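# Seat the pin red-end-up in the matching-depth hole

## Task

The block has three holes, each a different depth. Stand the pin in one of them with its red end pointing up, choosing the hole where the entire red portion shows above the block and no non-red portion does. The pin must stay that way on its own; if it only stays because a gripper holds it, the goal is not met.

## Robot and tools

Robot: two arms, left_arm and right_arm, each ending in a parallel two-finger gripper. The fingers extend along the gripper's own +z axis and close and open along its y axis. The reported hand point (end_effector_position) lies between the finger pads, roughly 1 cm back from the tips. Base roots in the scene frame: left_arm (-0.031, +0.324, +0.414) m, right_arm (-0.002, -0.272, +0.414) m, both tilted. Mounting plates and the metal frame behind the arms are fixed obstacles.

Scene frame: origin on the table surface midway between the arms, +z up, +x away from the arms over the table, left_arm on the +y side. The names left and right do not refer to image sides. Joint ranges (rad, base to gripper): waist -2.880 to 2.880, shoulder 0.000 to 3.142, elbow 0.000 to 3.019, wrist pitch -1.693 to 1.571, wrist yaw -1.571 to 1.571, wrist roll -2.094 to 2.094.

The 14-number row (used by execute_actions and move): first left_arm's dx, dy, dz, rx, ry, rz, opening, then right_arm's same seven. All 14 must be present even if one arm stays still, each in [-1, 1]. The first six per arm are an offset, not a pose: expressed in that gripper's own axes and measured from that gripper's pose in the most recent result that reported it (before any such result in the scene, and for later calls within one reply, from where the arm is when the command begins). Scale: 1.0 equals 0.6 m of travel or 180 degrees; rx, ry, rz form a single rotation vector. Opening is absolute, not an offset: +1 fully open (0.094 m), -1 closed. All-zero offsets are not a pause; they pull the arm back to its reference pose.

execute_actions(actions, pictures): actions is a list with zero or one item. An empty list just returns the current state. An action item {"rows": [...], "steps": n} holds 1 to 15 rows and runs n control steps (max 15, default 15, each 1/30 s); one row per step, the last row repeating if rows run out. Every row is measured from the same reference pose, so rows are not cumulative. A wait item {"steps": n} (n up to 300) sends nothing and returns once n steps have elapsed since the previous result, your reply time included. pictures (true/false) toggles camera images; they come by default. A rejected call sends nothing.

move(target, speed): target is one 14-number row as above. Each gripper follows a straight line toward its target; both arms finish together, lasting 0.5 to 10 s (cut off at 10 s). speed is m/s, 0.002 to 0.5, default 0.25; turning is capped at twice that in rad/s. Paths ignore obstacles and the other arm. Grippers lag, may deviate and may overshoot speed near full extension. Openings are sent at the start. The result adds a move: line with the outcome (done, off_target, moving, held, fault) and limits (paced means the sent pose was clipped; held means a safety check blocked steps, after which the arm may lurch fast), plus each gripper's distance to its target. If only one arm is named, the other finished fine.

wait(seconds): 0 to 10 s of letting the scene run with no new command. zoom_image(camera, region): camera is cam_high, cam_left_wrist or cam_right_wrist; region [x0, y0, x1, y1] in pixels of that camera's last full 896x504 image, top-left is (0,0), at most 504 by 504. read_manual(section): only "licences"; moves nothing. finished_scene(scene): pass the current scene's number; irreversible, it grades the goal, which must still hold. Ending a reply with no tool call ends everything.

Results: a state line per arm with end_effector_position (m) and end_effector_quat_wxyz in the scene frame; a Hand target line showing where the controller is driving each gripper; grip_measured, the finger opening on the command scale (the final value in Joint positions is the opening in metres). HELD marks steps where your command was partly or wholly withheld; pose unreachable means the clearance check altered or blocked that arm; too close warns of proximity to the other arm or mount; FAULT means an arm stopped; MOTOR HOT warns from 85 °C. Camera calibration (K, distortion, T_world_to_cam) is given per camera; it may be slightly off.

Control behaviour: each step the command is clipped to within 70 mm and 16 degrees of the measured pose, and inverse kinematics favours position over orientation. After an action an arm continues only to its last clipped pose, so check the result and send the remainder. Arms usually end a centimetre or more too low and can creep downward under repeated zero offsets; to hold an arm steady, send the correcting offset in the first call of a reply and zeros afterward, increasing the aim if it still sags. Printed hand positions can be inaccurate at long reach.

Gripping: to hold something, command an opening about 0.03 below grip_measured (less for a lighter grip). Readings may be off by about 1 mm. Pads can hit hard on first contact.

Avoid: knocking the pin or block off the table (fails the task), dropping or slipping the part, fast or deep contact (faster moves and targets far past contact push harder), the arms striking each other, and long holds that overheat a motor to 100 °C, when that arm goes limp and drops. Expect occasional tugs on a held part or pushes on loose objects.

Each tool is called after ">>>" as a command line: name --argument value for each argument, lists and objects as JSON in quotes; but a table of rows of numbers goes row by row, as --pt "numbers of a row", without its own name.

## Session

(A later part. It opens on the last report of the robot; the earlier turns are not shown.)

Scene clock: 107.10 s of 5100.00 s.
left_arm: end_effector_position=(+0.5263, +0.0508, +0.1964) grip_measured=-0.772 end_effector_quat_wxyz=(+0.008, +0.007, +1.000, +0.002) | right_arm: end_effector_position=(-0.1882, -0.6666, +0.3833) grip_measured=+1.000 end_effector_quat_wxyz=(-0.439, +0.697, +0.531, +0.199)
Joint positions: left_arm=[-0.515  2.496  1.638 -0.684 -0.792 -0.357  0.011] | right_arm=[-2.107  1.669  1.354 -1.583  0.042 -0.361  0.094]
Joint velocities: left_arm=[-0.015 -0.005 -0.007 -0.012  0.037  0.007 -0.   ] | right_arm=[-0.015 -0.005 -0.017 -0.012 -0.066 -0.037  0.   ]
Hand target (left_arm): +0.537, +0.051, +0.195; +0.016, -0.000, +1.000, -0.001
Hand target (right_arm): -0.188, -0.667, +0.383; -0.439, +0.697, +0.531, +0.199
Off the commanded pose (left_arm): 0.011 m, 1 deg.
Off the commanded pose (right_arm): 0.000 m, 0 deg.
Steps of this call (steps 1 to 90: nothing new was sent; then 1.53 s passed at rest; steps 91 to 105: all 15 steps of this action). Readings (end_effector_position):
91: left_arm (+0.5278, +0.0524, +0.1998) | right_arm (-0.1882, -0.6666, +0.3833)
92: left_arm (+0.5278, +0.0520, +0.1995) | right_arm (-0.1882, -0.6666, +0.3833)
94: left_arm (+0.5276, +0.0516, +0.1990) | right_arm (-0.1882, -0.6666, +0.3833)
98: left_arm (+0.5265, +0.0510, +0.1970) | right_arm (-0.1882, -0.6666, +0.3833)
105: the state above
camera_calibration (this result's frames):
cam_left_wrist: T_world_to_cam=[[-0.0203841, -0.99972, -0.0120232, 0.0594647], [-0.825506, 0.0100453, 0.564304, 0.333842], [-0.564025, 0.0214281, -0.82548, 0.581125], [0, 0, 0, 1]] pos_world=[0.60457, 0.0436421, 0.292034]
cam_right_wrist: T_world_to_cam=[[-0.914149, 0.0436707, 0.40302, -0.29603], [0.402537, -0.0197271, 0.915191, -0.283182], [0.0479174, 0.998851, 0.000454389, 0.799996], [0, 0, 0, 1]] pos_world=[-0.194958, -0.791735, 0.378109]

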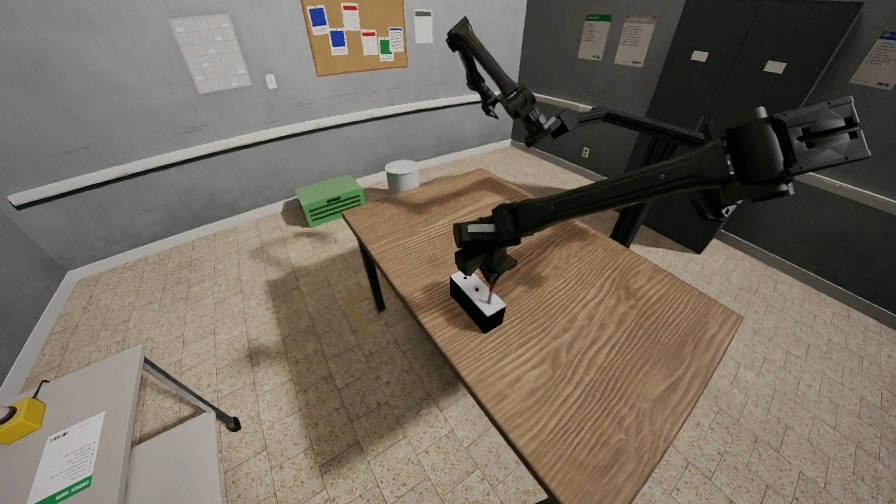

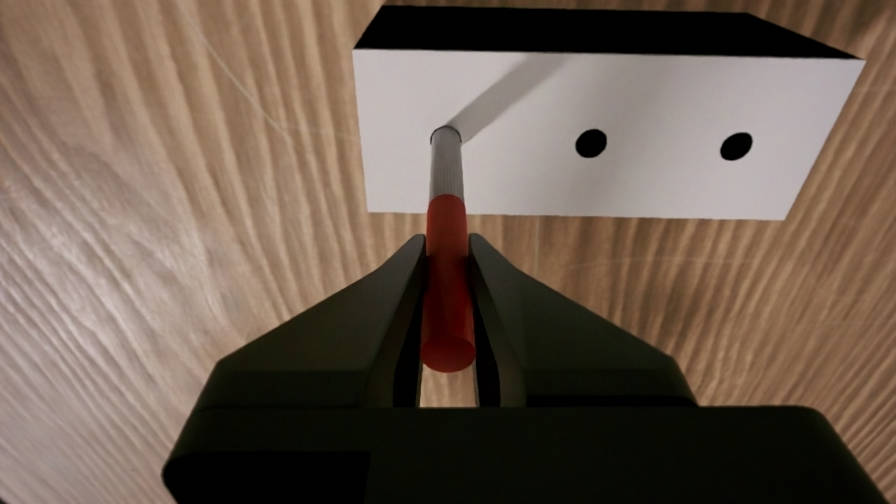

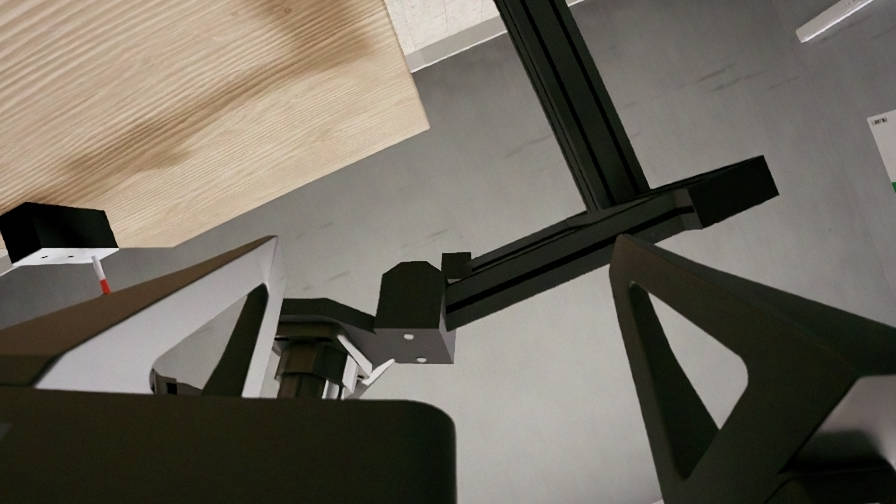

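>>> execute_actions --actions '[{"rows":[[-0.018,0.002,0.012,0.002,-0.004,-0.003,-0.82,0,0,0,0,0,0,1],[-0.018,0.002,0.016,0.002,-0.004,-0.003,-0.82,0,0,0,0,0,0,1],[-0.018,0.002,0.02,0.002,-0.004,-0.003,-0.82,0,0,0,0,0,0,1],[-0.018,0.002,0.024,0.002,-0.004,-0.003,-0.82,0,0,0,0,0,0,1],[-0.018,0.002,0.028,0.002,-0.004,-0.003,-0.82,0,0,0,0,0,0,1],[-0.018,0.002,0.032,0.002,-0.004,-0.003,-0.82,0,0,0,0,0,0,1],[-0.018,0.002,0.036,0.002,-0.004,-0.003,-0.82,0,0,0,0,0,0,1],[-0.018,0.002,0.04,0.002,-0.004,-0.003,-0.82,0,0,0,0,0,0,1],[-0.018,0.002,0.045,0.002,-0.004,-0.003,-0.82,0,0,0,0,0,0,1]]}]' --pictures false

>>> execute_actions --actions '[{"rows":[[-0.018,0,0.012,0.001,-0.004,-0.003,-0.82,0,0,0,0,0,0,1],[-0.018,0,0.018,0.001,-0.004,-0.003,-0.82,0,0,0,0,0,0,1],[-0.018,0,0.024,0.001,-0.004,-0.003,-0.82,0,0,0,0,0,0,1],[-0.018,0,0.03,0.001,-0.004,-0.003,-0.82,0,0,0,0,0,0,1],[-0.018,0,0.035,0.001,-0.004,-0.003,-0.82,0,0,0,0,0,0,1]]}]'

Scene clock: 122.17 s of 5100.00 s.
left_arm: end_effector_position=(+0.5266, +0.0516, +0.1722) grip_measured=-0.772 end_effector_quat_wxyz=(+0.008, +0.007, +1.000, +0.002) | right_arm: end_effector_position=(-0.1882, -0.6666, +0.3833) grip_measured=+1.000 end_effector_quat_wxyz=(-0.439, +0.697, +0.531, +0.199)
Joint positions: left_arm=[-0.487  2.527  1.645 -0.63  -0.791 -0.315  0.011] | right_arm=[-2.107  1.669  1.354 -1.583  0.042 -0.361  0.094]
Joint velocities: left_arm=[-0.005 -0.015 -0.012 -0.007 -0.037  0.007  0.   ] | right_arm=[ 0.005 -0.005 -0.012 -0.002 -0.037 -0.037  0.   ]
Hand target (left_arm): +0.537, +0.052, +0.170; +0.014, +0.002, +1.000, -0.001
Hand target (right_arm): -0.188, -0.667, +0.383; -0.439, +0.697, +0.531, +0.199
Off the commanded pose (left_arm): 0.011 m, 1 deg.
Off the commanded pose (right_arm): 0.000 m, 0 deg.
Steps of this call (steps 1 to 90: nothing new was sent; then 11.57 s passed at rest; steps 91 to 105: all 15 steps of this action). Readings (end_effector_position):
91: left_arm (+0.5265, +0.0509, +0.1962) | right_arm (-0.1882, -0.6666, +0.3833)
92: left_arm (+0.5269, +0.0510, +0.1957) | right_arm (-0.1882, -0.6666, +0.3833)
94: left_arm (+0.5271, +0.0511, +0.1933) | right_arm (-0.1882, -0.6666, +0.3833)
98: left_arm (+0.5258, +0.0513, +0.1829) | right_arm (-0.1882, -0.6666, +0.3833)
105: the state above

Scene clock: 122.67 s of 5100.00 s.
left_arm: end_effector_position=(+0.5274, +0.0514, +0.1620) grip_measured=-0.772 end_effector_quat_wxyz=(+0.009, +0.013, +1.000, +0.002) | right_arm: end_effector_position=(-0.1882, -0.6666, +0.3833) grip_measured=+1.000 end_effector_quat_wxyz=(-0.439, +0.697, +0.531, +0.199)
Joint positions: left_arm=[-0.475  2.542  1.651 -0.607 -0.792 -0.285  0.011] | right_arm=[-2.107  1.669  1.354 -1.583  0.042 -0.361  0.094]
Joint velocities: left_arm=[-0.015  0.015 -0.007 -0.007  0.022 -0.037 -0.   ] | right_arm=[-0.015 -0.015 -0.002 -0.007 -0.007  0.007  0.   ]
Hand target (left_arm): +0.537, +0.052, +0.151; +0.014, +0.002, +1.000, +0.001
Hand target (right_arm): -0.188, -0.667, +0.383; -0.439, +0.697, +0.531, +0.199
Off the commanded pose (left_arm): 0.015 m, 1 deg.
Off the commanded pose (right_arm): 0.000 m, 0 deg.
Steps of this call (steps 1 to 15: all 15 steps of this action). Readings (end_effector_position):
1: left_arm (+0.5267, +0.0516, +0.1718) | right_arm (-0.1882, -0.6666, +0.3833)
2: left_arm (+0.5269, +0.0514, +0.1714) | right_arm (-0.1882, -0.6666, +0.3833)
4: left_arm (+0.5273, +0.0511, +0.1688) | right_arm (-0.1882, -0.6666, +0.3833)
8: left_arm (+0.5276, +0.0515, +0.1625) | right_arm (-0.1882, -0.6666, +0.3833)
15: the state above
camera_calibration (this result's frames):
cam_left_wrist: T_world_to_cam=[[-0.0327439, -0.999383, -0.0127121, 0.0662692], [-0.826766, 0.0199372, 0.562192, 0.354622], [-0.561592, 0.0289183, -0.826909, 0.551906], [0, 0, 0, 1]] pos_world=[0.605305, 0.0431979, 0.257852]
cam_right_wrist: T_world_to_cam=[[-0.914149, 0.0436707, 0.40302, -0.29603], [0.402537, -0.0197271, 0.915191, -0.283182], [0.0479174, 0.998851, 0.000454389, 0.799996], [0, 0, 0, 1]] pos_world=[-0.194958, -0.791735, 0.378109]

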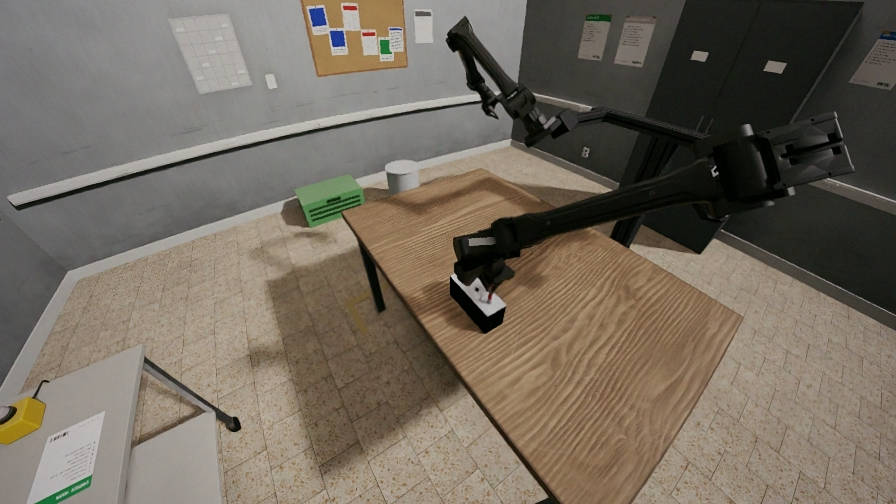

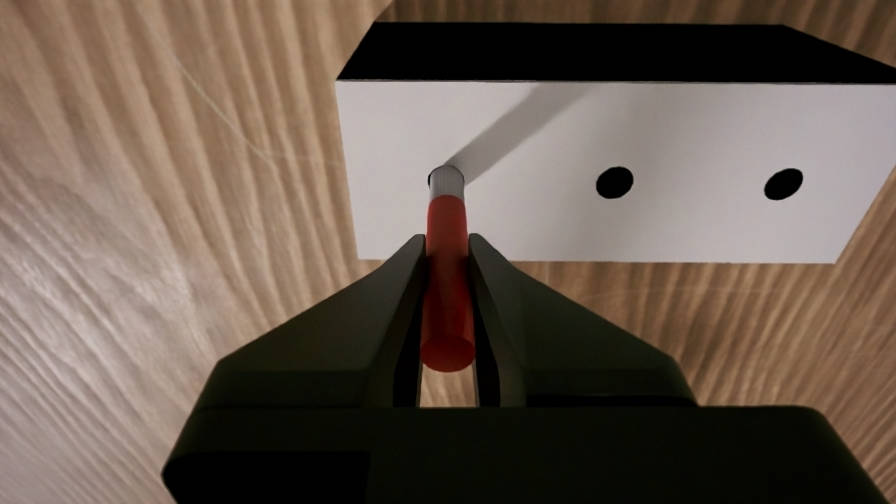

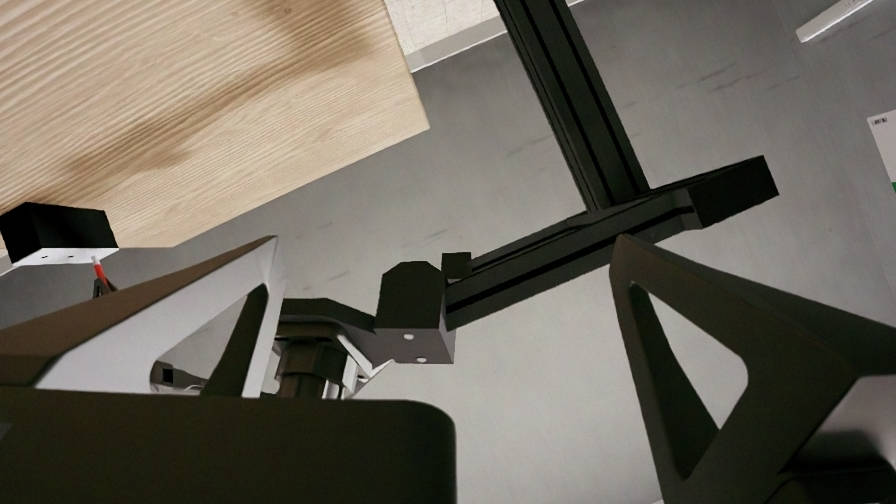

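>>> execute_actions --actions '[{"rows":[[-0.018,0,0.03,0.002,-0.004,-0.003,-0.82,0,0,0,0,0,0,1]],"steps":12}]'

Scene clock: 141.17 s of 5100.00 s.
left_arm: end_effector_position=(+0.5280, +0.0514, +0.1618) grip_measured=-0.772 end_effector_quat_wxyz=(+0.010, +0.024, +1.000, +0.002) | right_arm: end_effector_position=(-0.1882, -0.6666, +0.3833) grip_measured=+1.000 end_effector_quat_wxyz=(-0.439, +0.697, +0.531, +0.199)
Joint positions: left_arm=[-0.475  2.542  1.651 -0.604 -0.792 -0.26   0.011] | right_arm=[-2.107  1.669  1.354 -1.583  0.042 -0.361  0.094]
Joint velocities: left_arm=[-0.015 -0.005 -0.007  0.007 -0.007 -0.007 -0.001] | right_arm=[-0.005 -0.005 -0.007 -0.012  0.095  0.037  0.   ]
Hand target (left_arm): +0.538, +0.052, +0.145; +0.016, +0.008, +1.000, -0.000
Hand target (right_arm): -0.188, -0.667, +0.383; -0.439, +0.697, +0.531, +0.199
Off the commanded pose (left_arm): 0.020 m, 2 deg.
Off the commanded pose (right_arm): 0.000 m, 0 deg.
Steps of this call (steps 1 to 90: nothing new was sent; then 15.10 s passed at rest; steps 91 to 102: all 12 steps of this action). Readings (end_effector_position):
91: left_arm (+0.5278, +0.0514, +0.1618) | right_arm (-0.1882, -0.6666, +0.3833)
92: left_arm (+0.5279, +0.0514, +0.1618) | right_arm (-0.1882, -0.6666, +0.3833)
94: left_arm (+0.5279, +0.0514, +0.1618) | right_arm (-0.1882, -0.6666, +0.3833)
98: left_arm (+0.5280, +0.0514, +0.1618) | right_arm (-0.1882, -0.6666, +0.3833)
102: the state above
camera_calibration (this result's frames):
cam_left_wrist: T_world_to_cam=[[-0.0555509, -0.998371, -0.0129926, 0.0782522], [-0.827255, 0.0387357, 0.560489, 0.354902], [-0.559073, 0.0418839, -0.82806, 0.550276], [0, 0, 0, 1]] pos_world=[0.605586, 0.0413297, 0.257759]
cam_right_wrist: T_world_to_cam=[[-0.914149, 0.0436707, 0.40302, -0.29603], [0.402537, -0.0197271, 0.915191, -0.283182], [0.0479174, 0.998851, 0.000454389, 0.799996], [0, 0, 0, 1]] pos_world=[-0.194958, -0.791735, 0.378109]

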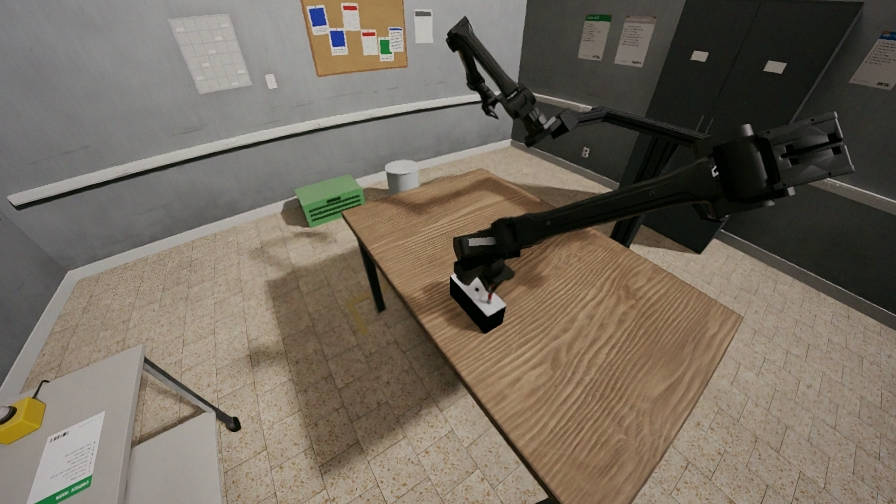

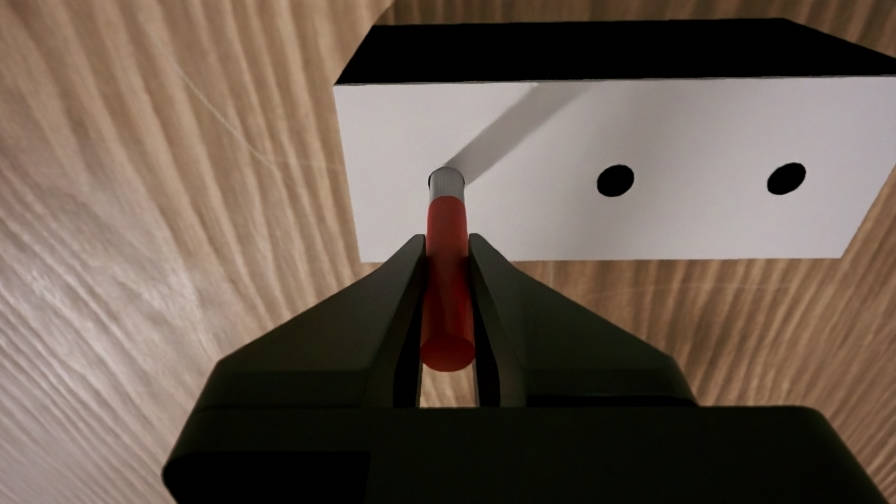

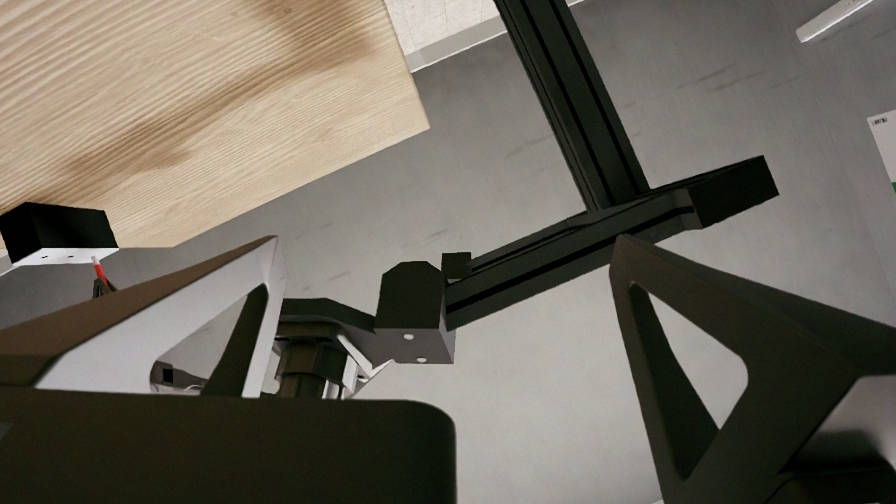

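>>> move --target '[-0.01,-0.006,-0.105,0,-0.004,0,-0.82,0,0,0,0,0,0,1]' --speed 0.05

Scene clock: 147.50 s of 5100.00 s.
left_arm: end_effector_position=(+0.5237, +0.0520, +0.1975) grip_measured=-0.772 end_effector_quat_wxyz=(-0.000, +0.024, +1.000, +0.005) | right_arm: end_effector_position=(-0.1882, -0.6666, +0.3833) grip_measured=+1.000 end_effector_quat_wxyz=(-0.439, +0.697, +0.531, +0.199)
Joint positions: left_arm=[-0.517  2.498  1.646 -0.716 -0.792 -0.341  0.011] | right_arm=[-2.107  1.669  1.354 -1.583  0.042 -0.361  0.094]
Joint velocities: left_arm=[-0.005  0.005  0.007 -0.017  0.007 -0.022 -0.   ] | right_arm=[ 0.005 -0.005  0.002 -0.012  0.037 -0.022  0.   ]
Hand target (left_arm): +0.532, +0.047, +0.225; +0.017, +0.024, +1.000, +0.001
Hand target (right_arm): -0.188, -0.667, +0.383; -0.439, +0.697, +0.531, +0.199
Off the commanded pose (left_arm): 0.029 m, 2 deg.
Off the commanded pose (right_arm): 0.000 m, 0 deg.
After step 90, 1.77 s passed at rest.
move: off_target (left_arm)
camera_calibration (this result's frames):
cam_left_wrist: T_world_to_cam=[[-0.0557272, -0.998282, -0.018109, 0.0801914], [-0.815336, 0.035031, 0.577927, 0.321775], [-0.5763, 0.0469712, -0.815888, 0.58375], [0, 0, 0, 1]] pos_world=[0.603239, 0.0413621, 0.291764]
cam_right_wrist: T_world_to_cam=[[-0.914149, 0.0436707, 0.40302, -0.29603], [0.402537, -0.0197271, 0.915191, -0.283182], [0.0479174, 0.998851, 0.000454389, 0.799996], [0, 0, 0, 1]] pos_world=[-0.194958, -0.791735, 0.378109]

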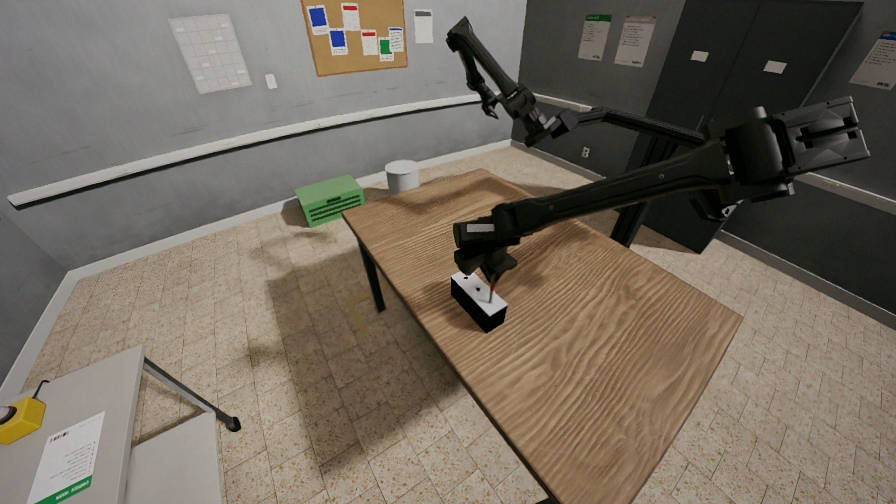

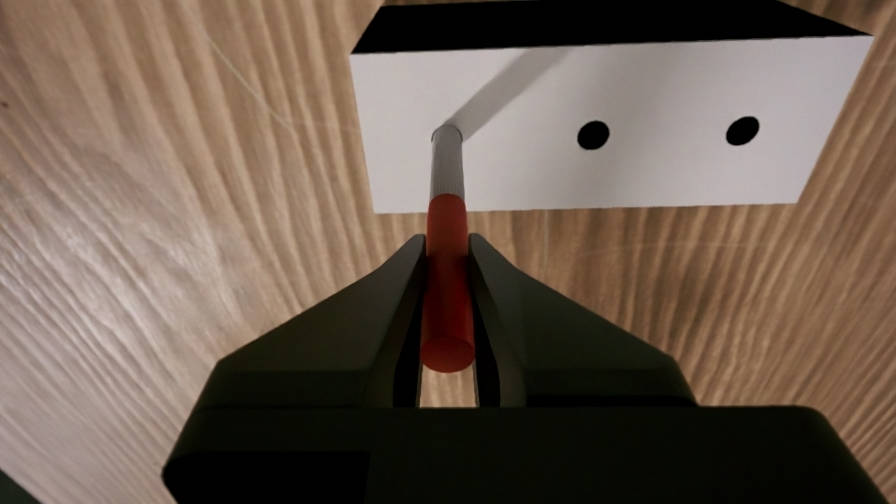

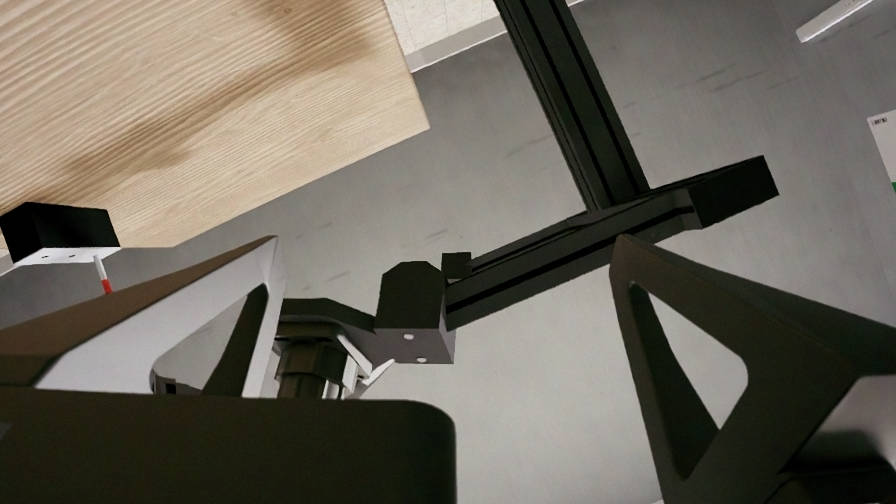

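>>> execute_actions --actions '[{"rows":[[-0.018,-0.008,-0.052,0.002,-0.011,0,-0.82,0,0,0,0,0,0,1],[-0.02,-0.008,-0.058,0.002,-0.011,0,-0.82,0,0,0,0,0,0,1],[-0.022,-0.008,-0.064,0.002,-0.011,0,-0.82,0,0,0,0,0,0,1],[-0.024,-0.008,-0.07,0.002,-0.011,0,-0.82,0,0,0,0,0,0,1]],"steps":12}]' --pictures false

>>> move --target '[-0.02,-0.11,-0.015,0.002,-0.008,0,-0.82,0,0,0,0,0,0,1]' --speed 0.06

Scene clock: 154.13 s of 5100.00 s.
left_arm: end_effector_position=(+0.5203, +0.0525, +0.2070) grip_measured=-0.772 end_effector_quat_wxyz=(-0.006, +0.029, +1.000, +0.008) | right_arm: end_effector_position=(-0.1882, -0.6666, +0.3833) grip_measured=+1.000 end_effector_quat_wxyz=(-0.439, +0.697, +0.531, +0.199)
Joint positions: left_arm=[-0.529  2.488  1.646 -0.757 -0.794 -0.362  0.011] | right_arm=[-2.107  1.669  1.354 -1.583  0.042 -0.361  0.094]
Joint velocities: left_arm=[-0.015 -0.015  0.007 -0.012 -0.066 -0.051  0.   ] | right_arm=[-0.005  0.005 -0.007 -0.012  0.051 -0.022  0.   ]
Hand target (left_arm): +0.537, +0.046, +0.239; +0.017, +0.024, +1.000, +0.001
Hand target (right_arm): -0.188, -0.667, +0.383; -0.439, +0.697, +0.531, +0.199
Off the commanded pose (left_arm): 0.037 m, 3 deg.
Off the commanded pose (right_arm): 0.000 m, 0 deg.
Steps of this call (steps 1 to 90: nothing new was sent; then 3.23 s passed at rest; steps 91 to 102: all 12 steps of this action). Readings (end_effector_position):
91: left_arm (+0.5235, +0.0521, +0.1975) | right_arm (-0.1882, -0.6666, +0.3833)
92: left_arm (+0.5229, +0.0526, +0.1976) | right_arm (-0.1882, -0.6666, +0.3833)
94: left_arm (+0.5212, +0.0531, +0.1985) | right_arm (-0.1882, -0.6666, +0.3833)
98: left_arm (+0.5198, +0.0531, +0.2038) | right_arm (-0.1882, -0.6666, +0.3833)
102: the state above

Scene clock: 155.87 s of 5100.00 s.
left_arm: end_effector_position=(+0.5246, +0.0032, +0.2002) grip_measured=-0.772 end_effector_quat_wxyz=(-0.005, +0.025, +1.000, +0.010) | right_arm: end_effector_position=(-0.1882, -0.6666, +0.3833) grip_measured=+1.000 end_effector_quat_wxyz=(-0.439, +0.697, +0.531, +0.199)
Joint positions: left_arm=[-0.57   2.611  1.796 -0.825 -0.796 -0.429  0.011] | right_arm=[-2.107  1.669  1.354 -1.583  0.042 -0.361  0.094]
Joint velocities: left_arm=[-0.015  0.005  0.002 -0.002 -0.007 -0.022  0.   ] | right_arm=[-0.005  0.005 -0.002 -0.022 -0.007 -0.051  0.   ]
Hand target (left_arm): +0.528, -0.014, +0.216; +0.007, +0.029, +1.000, +0.004
Hand target (right_arm): -0.188, -0.667, +0.383; -0.439, +0.697, +0.531, +0.199
Off the commanded pose (left_arm): 0.023 m, 1 deg.
Off the commanded pose (right_arm): 0.000 m, 0 deg.
move: off_target (left_arm)
camera_calibration (this result's frames):
cam_left_wrist: T_world_to_cam=[[-0.0565409, -0.998026, -0.0273433, 0.033909], [-0.810307, 0.0298719, 0.585244, 0.318537], [-0.583272, 0.0552467, -0.810396, 0.591285], [0, 0, 0, 1]] pos_world=[0.60491, -0.00833981, 0.29368]
cam_right_wrist: T_world_to_cam=[[-0.914149, 0.0436707, 0.40302, -0.29603], [0.402537, -0.0197271, 0.915191, -0.283182], [0.0479174, 0.998851, 0.000454389, 0.799996], [0, 0, 0, 1]] pos_world=[-0.194958, -0.791735, 0.378109]

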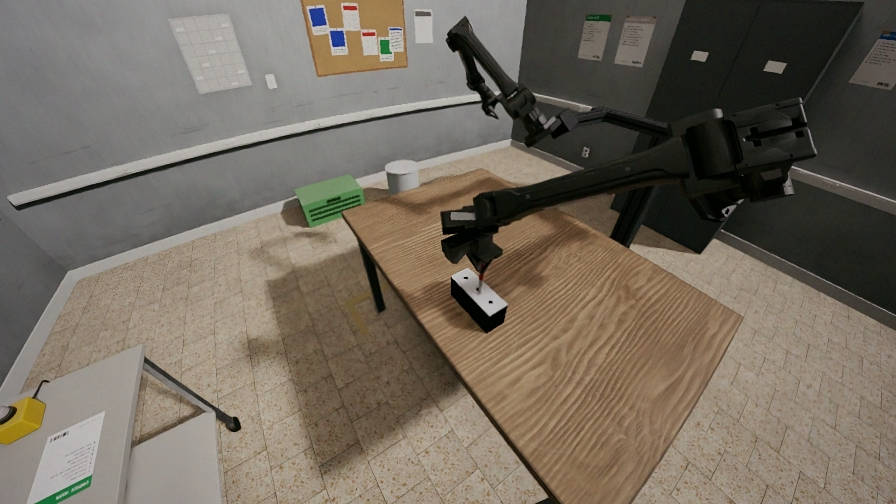

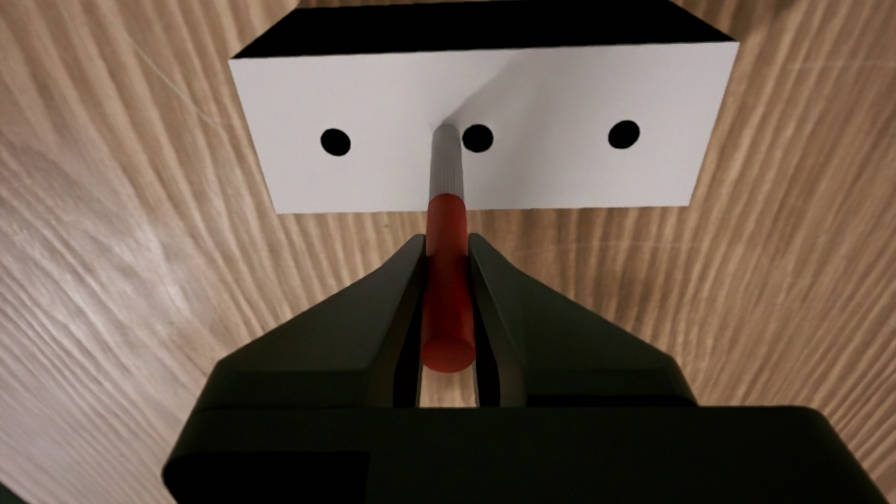

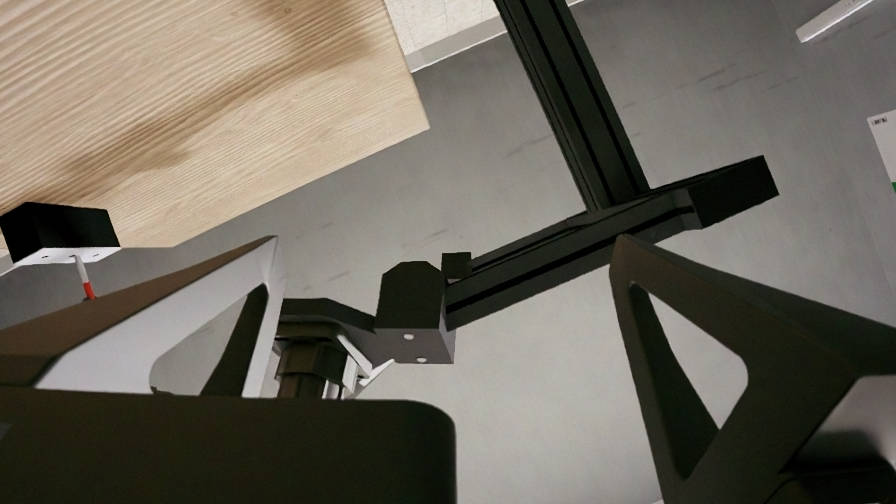

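>>> execute_actions --actions '[{"rows":[[-0.007,-0.032,-0.032,0.005,-0.009,0.002,-0.82,0,0,0,0,0,0,1],[-0.007,-0.036,-0.036,0.006,-0.011,0.002,-0.82,0,0,0,0,0,0,1],[-0.007,-0.04,-0.036,0.008,-0.013,0,-0.82,0,0,0,0,0,0,1],[-0.007,-0.046,-0.036,0.01,-0.016,-0.002,-0.82,0,0,0,0,0,0,1]],"steps":15}]'

Scene clock: 164.20 s of 5100.00 s.
left_arm: end_effector_position=(+0.5245, -0.0036, +0.2036) grip_measured=-0.772 end_effector_quat_wxyz=(+0.001, +0.022, +1.000, +0.004) | right_arm: end_effector_position=(-0.1882, -0.6666, +0.3833) grip_measured=+1.000 end_effector_quat_wxyz=(-0.439, +0.697, +0.531, +0.199)
Joint positions: left_arm=[-0.58   2.613  1.796 -0.812 -0.79  -0.433  0.011] | right_arm=[-2.107  1.669  1.354 -1.583  0.042 -0.361  0.094]
Joint velocities: left_arm=[-0.015 -0.015 -0.012 -0.017  0.007  0.037  0.   ] | right_arm=[ 0.015 -0.005 -0.002  0.017  0.022 -0.007  0.   ]
Hand target (left_arm): +0.527, -0.025, +0.222; +0.020, +0.022, +1.000, -0.007
Hand target (right_arm): -0.188, -0.667, +0.383; -0.439, +0.697, +0.531, +0.199
Off the commanded pose (left_arm): 0.028 m, 3 deg.
Off the commanded pose (right_arm): 0.000 m, 0 deg.
Steps of this call (steps 1 to 90: nothing new was sent; then 4.83 s passed at rest; steps 91 to 105: all 15 steps of this action). Readings (end_effector_position):
91: left_arm (+0.5245, +0.0033, +0.2002) | right_arm (-0.1882, -0.6666, +0.3833)
92: left_arm (+0.5245, +0.0031, +0.2004) | right_arm (-0.1882, -0.6666, +0.3833)
94: left_arm (+0.5245, +0.0021, +0.2005) | right_arm (-0.1882, -0.6666, +0.3833)
98: left_arm (+0.5252, -0.0011, +0.2017) | right_arm (-0.1882, -0.6666, +0.3833)
105: the state above
camera_calibration (this result's frames):
cam_left_wrist: T_world_to_cam=[[-0.0513069, -0.998547, -0.0164868, 0.0222016], [-0.816402, 0.0324283, 0.576573, 0.321651], [-0.575201, 0.043042, -0.816879, 0.591411], [0, 0, 0, 1]] pos_world=[0.603915, -0.0137168, 0.298022]
cam_right_wrist: T_world_to_cam=[[-0.914149, 0.0436707, 0.40302, -0.29603], [0.402537, -0.0197271, 0.915191, -0.283182], [0.0479174, 0.998851, 0.000454389, 0.799996], [0, 0, 0, 1]] pos_world=[-0.194958, -0.791735, 0.378109]

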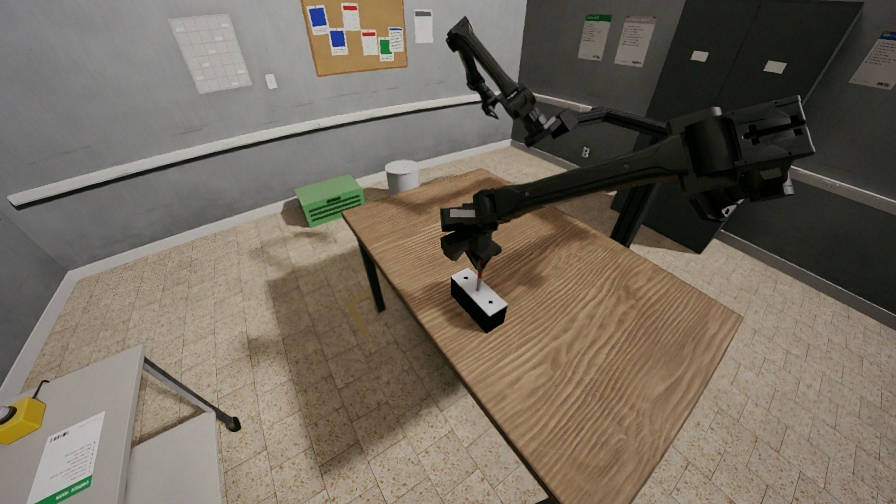

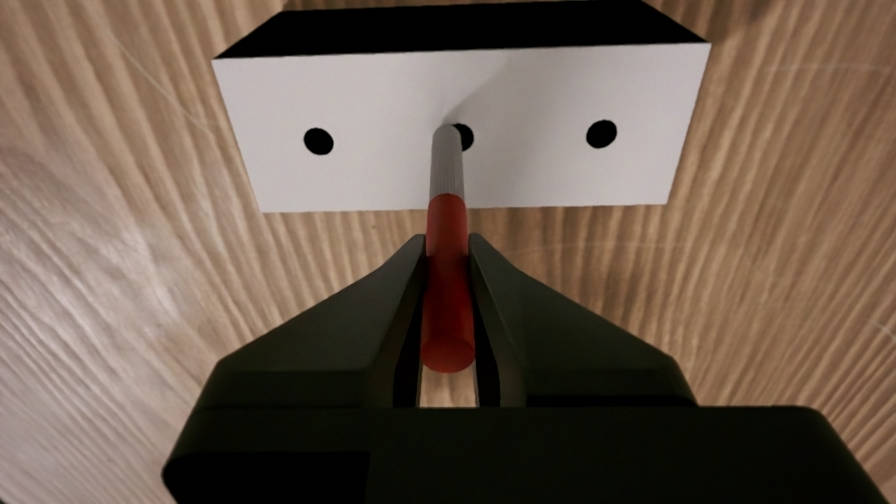

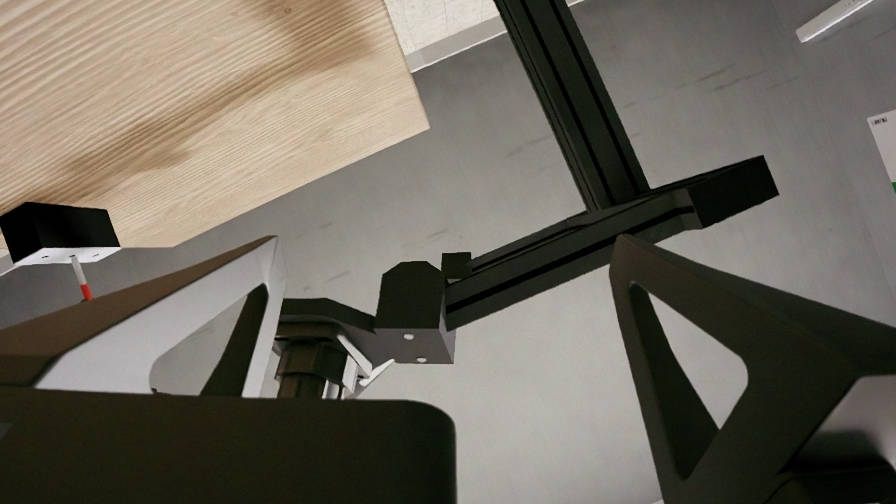

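>>> execute_actions --actions '[{"rows":[[-0.008,-0.042,-0.029,0.007,-0.013,-0.001,-0.82,0,0,0,0,0,0,1]],"steps":15}]'

>>> zoom_image --camera "cam_left_wrist" --region '[350,60,550,220]'

Scene clock: 168.93 s of 5100.00 s.
left_arm: end_effector_position=(+0.5196, -0.0079, +0.2012) grip_measured=-0.772 end_effector_quat_wxyz=(-0.001, +0.024, +1.000, +0.005) | right_arm: end_effector_position=(-0.1882, -0.6666, +0.3833) grip_measured=+1.000 end_effector_quat_wxyz=(-0.439, +0.697, +0.531, +0.199)
Joint positions: left_arm=[-0.584  2.622  1.796 -0.812 -0.788 -0.438  0.011] | right_arm=[-2.107  1.669  1.354 -1.583  0.042 -0.361  0.094]
Joint velocities: left_arm=[ 0.005  0.015  0.002  0.007 -0.081  0.007 -0.   ] | right_arm=[-0.005 -0.005 -0.007  0.002 -0.037 -0.037  0.   ]
Hand target (left_arm): +0.527, -0.029, +0.222; +0.021, +0.021, +1.000, -0.008
Hand target (right_arm): -0.188, -0.667, +0.383; -0.439, +0.697, +0.531, +0.199
Off the commanded pose (left_arm): 0.030 m, 3 deg.
Off the commanded pose (right_arm): 0.000 m, 0 deg.
Steps of this call (steps 1 to 90: nothing new was sent; then 1.23 s passed at rest; steps 91 to 105: all 15 steps of this action). Readings (end_effector_position):
91: left_arm (+0.5243, -0.0038, +0.2034) | right_arm (-0.1882, -0.6666, +0.3833)
92: left_arm (+0.5239, -0.0040, +0.2031) | right_arm (-0.1882, -0.6666, +0.3833)
94: left_arm (+0.5228, -0.0046, +0.2021) | right_arm (-0.1882, -0.6666, +0.3833)
98: left_arm (+0.5204, -0.0064, +0.2005) | right_arm (-0.1882, -0.6666, +0.3833)
105: the state above
camera_calibration (this result's frames):
cam_left_wrist: T_world_to_cam=[[-0.055932, -0.998292, -0.01687, 0.0201579], [-0.813957, 0.0358058, 0.579821, 0.31729], [-0.578227, 0.046162, -0.814569, 0.587995], [0, 0, 0, 1]] pos_world=[0.599382, -0.0183803, 0.295331]
cam_right_wrist: T_world_to_cam=[[-0.914149, 0.0436707, 0.40302, -0.29603], [0.402537, -0.0197271, 0.915191, -0.283182], [0.0479174, 0.998851, 0.000454389, 0.799996], [0, 0, 0, 1]] pos_world=[-0.194958, -0.791735, 0.378109]

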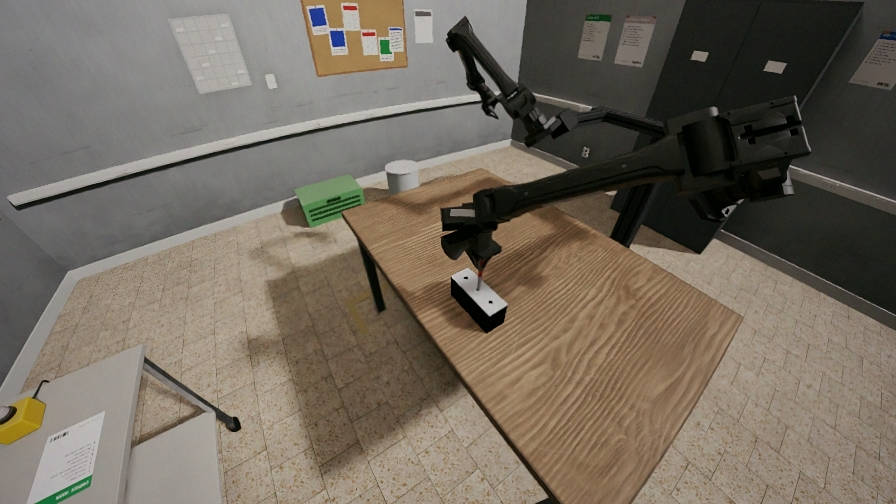

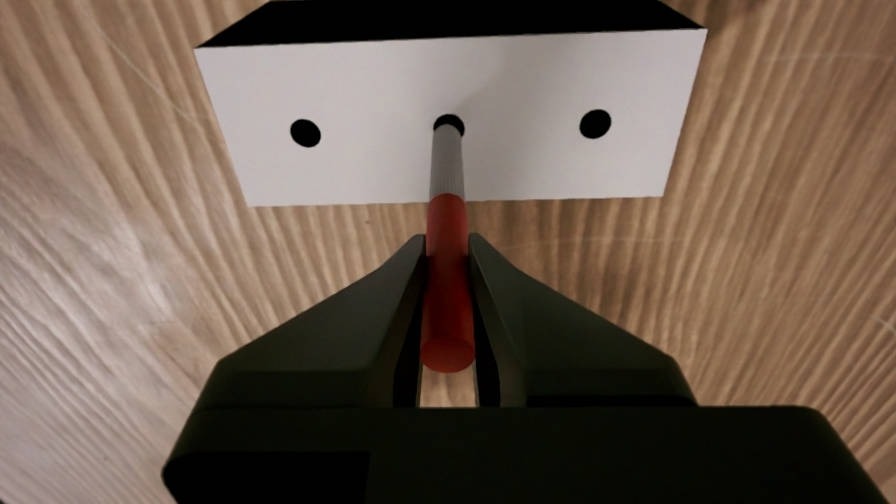

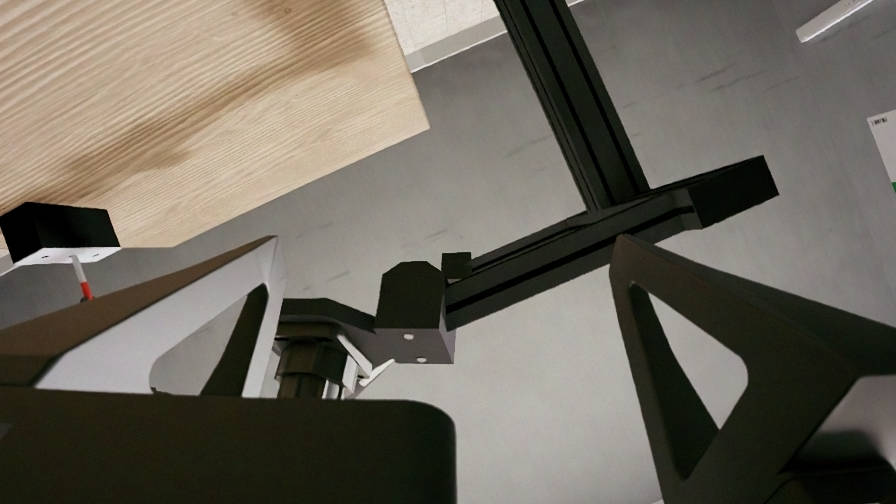

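Region (350, 60, 550, 220) of cam_left_wrist's 896x504 image, scaled by 2.520, with more detail than that image has; it fills the top 403 rows of this view, and the rest is white.

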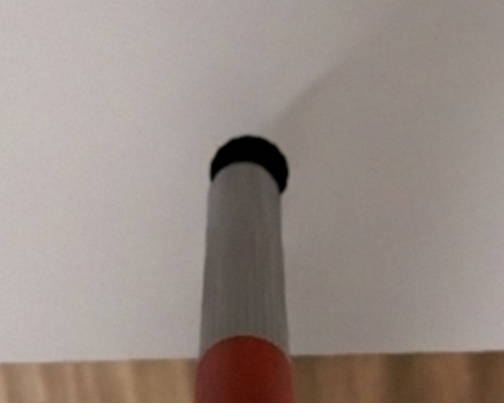

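>>> execute_actions --actions '[{"rows":[[-0.02,-0.037,-0.034,0.0096,-0.018,-0.006,-0.82,0,0,0,0,0,0,1]],"steps":15}]'

>>> zoom_image --camera "cam_left_wrist" --region '[350,60,550,220]'

Scene clock: 175.60 s of 5100.00 s.
left_arm: end_effector_position=(+0.5225, -0.0096, +0.2012) grip_measured=-0.772 end_effector_quat_wxyz=(+0.004, +0.018, +1.000, +0.001) | right_arm: end_effector_position=(-0.1882, -0.6666, +0.3833) grip_measured=+1.000 end_effector_quat_wxyz=(-0.439, +0.697, +0.531, +0.199)
Joint positions: left_arm=[-0.584  2.622  1.796 -0.795 -0.787 -0.438  0.011] | right_arm=[-2.107  1.669  1.354 -1.583  0.042 -0.361  0.094]
Joint velocities: left_arm=[-0.005 -0.015 -0.002  0.017 -0.066 -0.066  0.001] | right_arm=[-0.005 -0.015 -0.002  0.007  0.007 -0.051  0.   ]
Hand target (left_arm): +0.530, -0.030, +0.222; +0.026, +0.015, +0.999, -0.011
Hand target (right_arm): -0.188, -0.667, +0.383; -0.439, +0.697, +0.531, +0.199
Off the commanded pose (left_arm): 0.030 m, 3 deg.
Off the commanded pose (right_arm): 0.000 m, 0 deg.
Steps of this call (steps 1 to 90: nothing new was sent; then 3.17 s passed at rest; steps 91 to 105: all 15 steps of this action). Readings (end_effector_position):
91: left_arm (+0.5201, -0.0082, +0.2012) | right_arm (-0.1882, -0.6666, +0.3833)
92: left_arm (+0.5208, -0.0087, +0.2012) | right_arm (-0.1882, -0.6666, +0.3833)
94: left_arm (+0.5220, -0.0094, +0.2012) | right_arm (-0.1882, -0.6666, +0.3833)
98: left_arm (+0.5225, -0.0096, +0.2012) | right_arm (-0.1882, -0.6666, +0.3833)
105: the state above
camera_calibration (this result's frames):
cam_left_wrist: T_world_to_cam=[[-0.0433388, -0.999003, -0.0107432, 0.0107762], [-0.820283, 0.029443, 0.571199, 0.324679], [-0.570313, 0.0335675, -0.820741, 0.586722], [0, 0, 0, 1]] pos_world=[0.601411, -0.0184888, 0.296206]
cam_right_wrist: T_world_to_cam=[[-0.914149, 0.0436707, 0.40302, -0.29603], [0.402537, -0.0197271, 0.915191, -0.283182], [0.0479174, 0.998851, 0.000454389, 0.799996], [0, 0, 0, 1]] pos_world=[-0.194958, -0.791735, 0.378109]

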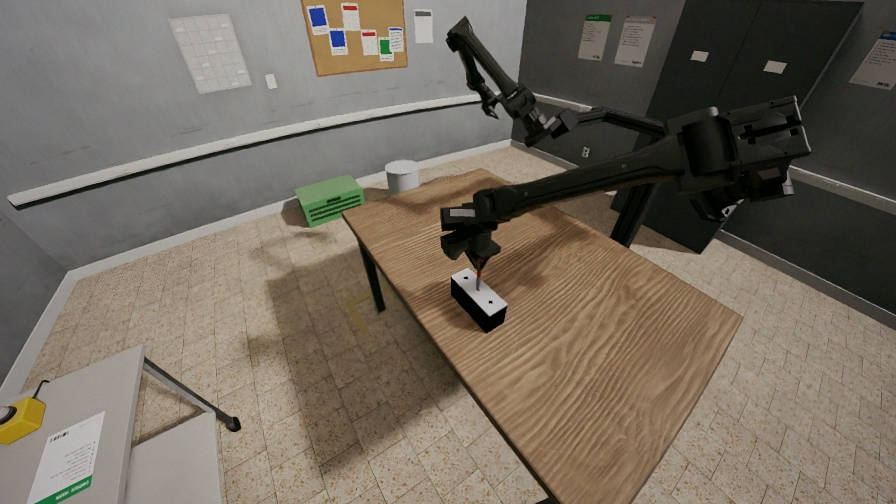

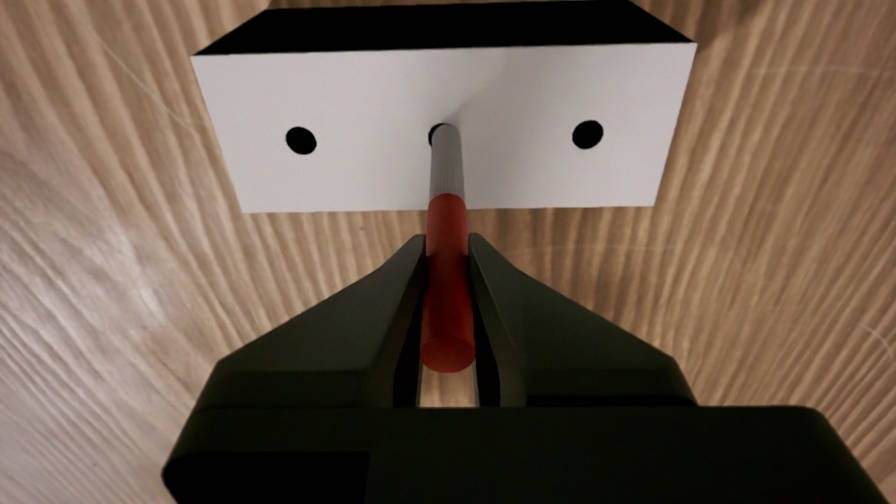

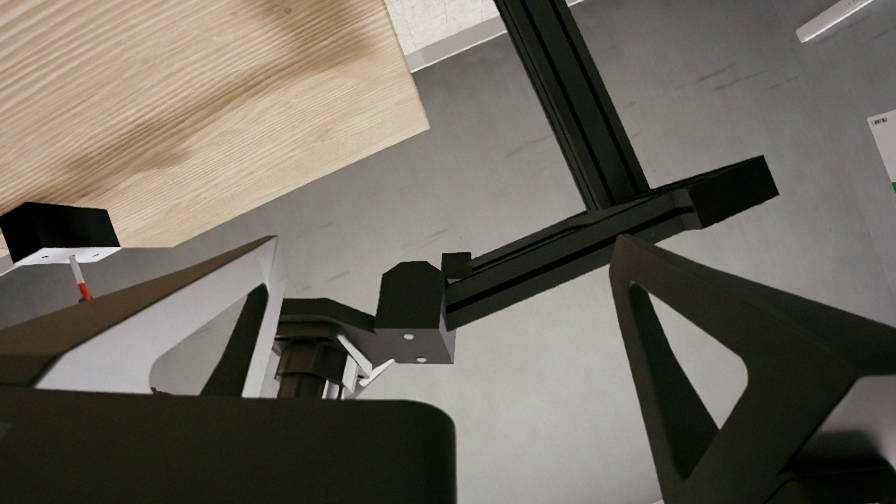

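Region (350, 60, 550, 220) of cam_left_wrist's 896x504 image, scaled by 2.520, with more detail than that image has; it fills the top 403 rows of this view, and the rest is white.

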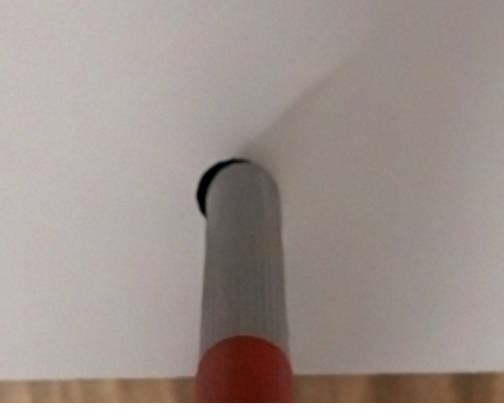

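>>> execute_actions --actions '[{"rows":[[-0.019,-0.008,-0.0085,0.005,-0.0067,-0.010,-0.82,0,0,0,0,0,0,1]],"steps":12}]' --pictures false

Scene clock: 184.87 s of 5100.00 s.
left_arm: end_effector_position=(+0.5224, -0.0097, +0.2012) grip_measured=-0.772 end_effector_quat_wxyz=(+0.004, +0.018, +1.000, +0.001) | right_arm: end_effector_position=(-0.1882, -0.6666, +0.3833) grip_measured=+1.000 end_effector_quat_wxyz=(-0.439, +0.697, +0.531, +0.199)
Joint positions: left_arm=[-0.584  2.622  1.796 -0.795 -0.786 -0.439  0.011] | right_arm=[-2.107  1.669  1.354 -1.583  0.042 -0.361  0.094]
Joint velocities: left_arm=[-0.005 -0.005  0.002 -0.007 -0.007  0.007  0.001] | right_arm=[ 0.005  0.015 -0.002  0.002  0.007  0.037  0.   ]
Hand target (left_arm): +0.534, -0.014, +0.207; +0.014, +0.002, +1.000, -0.007
Hand target (right_arm): -0.188, -0.667, +0.383; -0.439, +0.697, +0.531, +0.199
Off the commanded pose (left_arm): 0.013 m, 2 deg.
Off the commanded pose (right_arm): 0.000 m, 0 deg.
Steps of this call (steps 1 to 90: nothing new was sent; then 5.87 s passed at rest; steps 91 to 102: all 12 steps of this action). Readings (end_effector_position):
91: left_arm (+0.5225, -0.0096, +0.2012) | right_arm (-0.1882, -0.6666, +0.3833)
92: left_arm (+0.5224, -0.0097, +0.2012) | right_arm (-0.1882, -0.6666, +0.3833)
94: left_arm (+0.5224, -0.0097, +0.2012) | right_arm (-0.1882, -0.6666, +0.3833)
98: left_arm (+0.5224, -0.0097, +0.2012) | right_arm (-0.1882, -0.6666, +0.3833)
102: the state above

>>> execute_actions --actions '[{"rows":[[-0.020,-0.002,-0.0025,0.0043,-0.005,-0.012,-0.82,0,0,0,0,0,0,1]],"steps":12}]' --pictures false

Scene clock: 188.50 s of 5100.00 s.
left_arm: end_effector_position=(+0.5224, -0.0098, +0.2012) grip_measured=-0.772 end_effector_quat_wxyz=(+0.004, +0.017, +1.000, +0.001) | right_arm: end_effector_position=(-0.1882, -0.6666, +0.3833) grip_measured=+1.000 end_effector_quat_wxyz=(-0.439, +0.697, +0.531, +0.199)
Joint positions: left_arm=[-0.584  2.622  1.796 -0.795 -0.786 -0.441  0.011] | right_arm=[-2.107  1.669  1.354 -1.583  0.042 -0.361  0.094]
Joint velocities: left_arm=[-0.015  0.015  0.002 -0.022  0.037 -0.066 -0.001] | right_arm=[ 0.005 -0.005 -0.012 -0.007  0.022 -0.007  0.   ]
Hand target (left_arm): +0.534, -0.011, +0.203; +0.012, -0.001, +1.000, -0.006
Hand target (right_arm): -0.188, -0.667, +0.383; -0.439, +0.697, +0.531, +0.199
Off the commanded pose (left_arm): 0.012 m, 2 deg.
Off the commanded pose (right_arm): 0.000 m, 0 deg.
Steps of this call (steps 1 to 90: nothing new was sent; then 0.23 s passed at rest; steps 91 to 102: all 12 steps of this action). Readings (end_effector_position):
91: left_arm (+0.5224, -0.0097, +0.2012) | right_arm (-0.1882, -0.6666, +0.3833)
92: left_arm (+0.5224, -0.0098, +0.2012) | right_arm (-0.1882, -0.6666, +0.3833)
94: left_arm (+0.5224, -0.0098, +0.2012) | right_arm (-0.1882, -0.6666, +0.3833)
98: left_arm (+0.5224, -0.0098, +0.2012) | right_arm (-0.1882, -0.6666, +0.3833)
102: the state above


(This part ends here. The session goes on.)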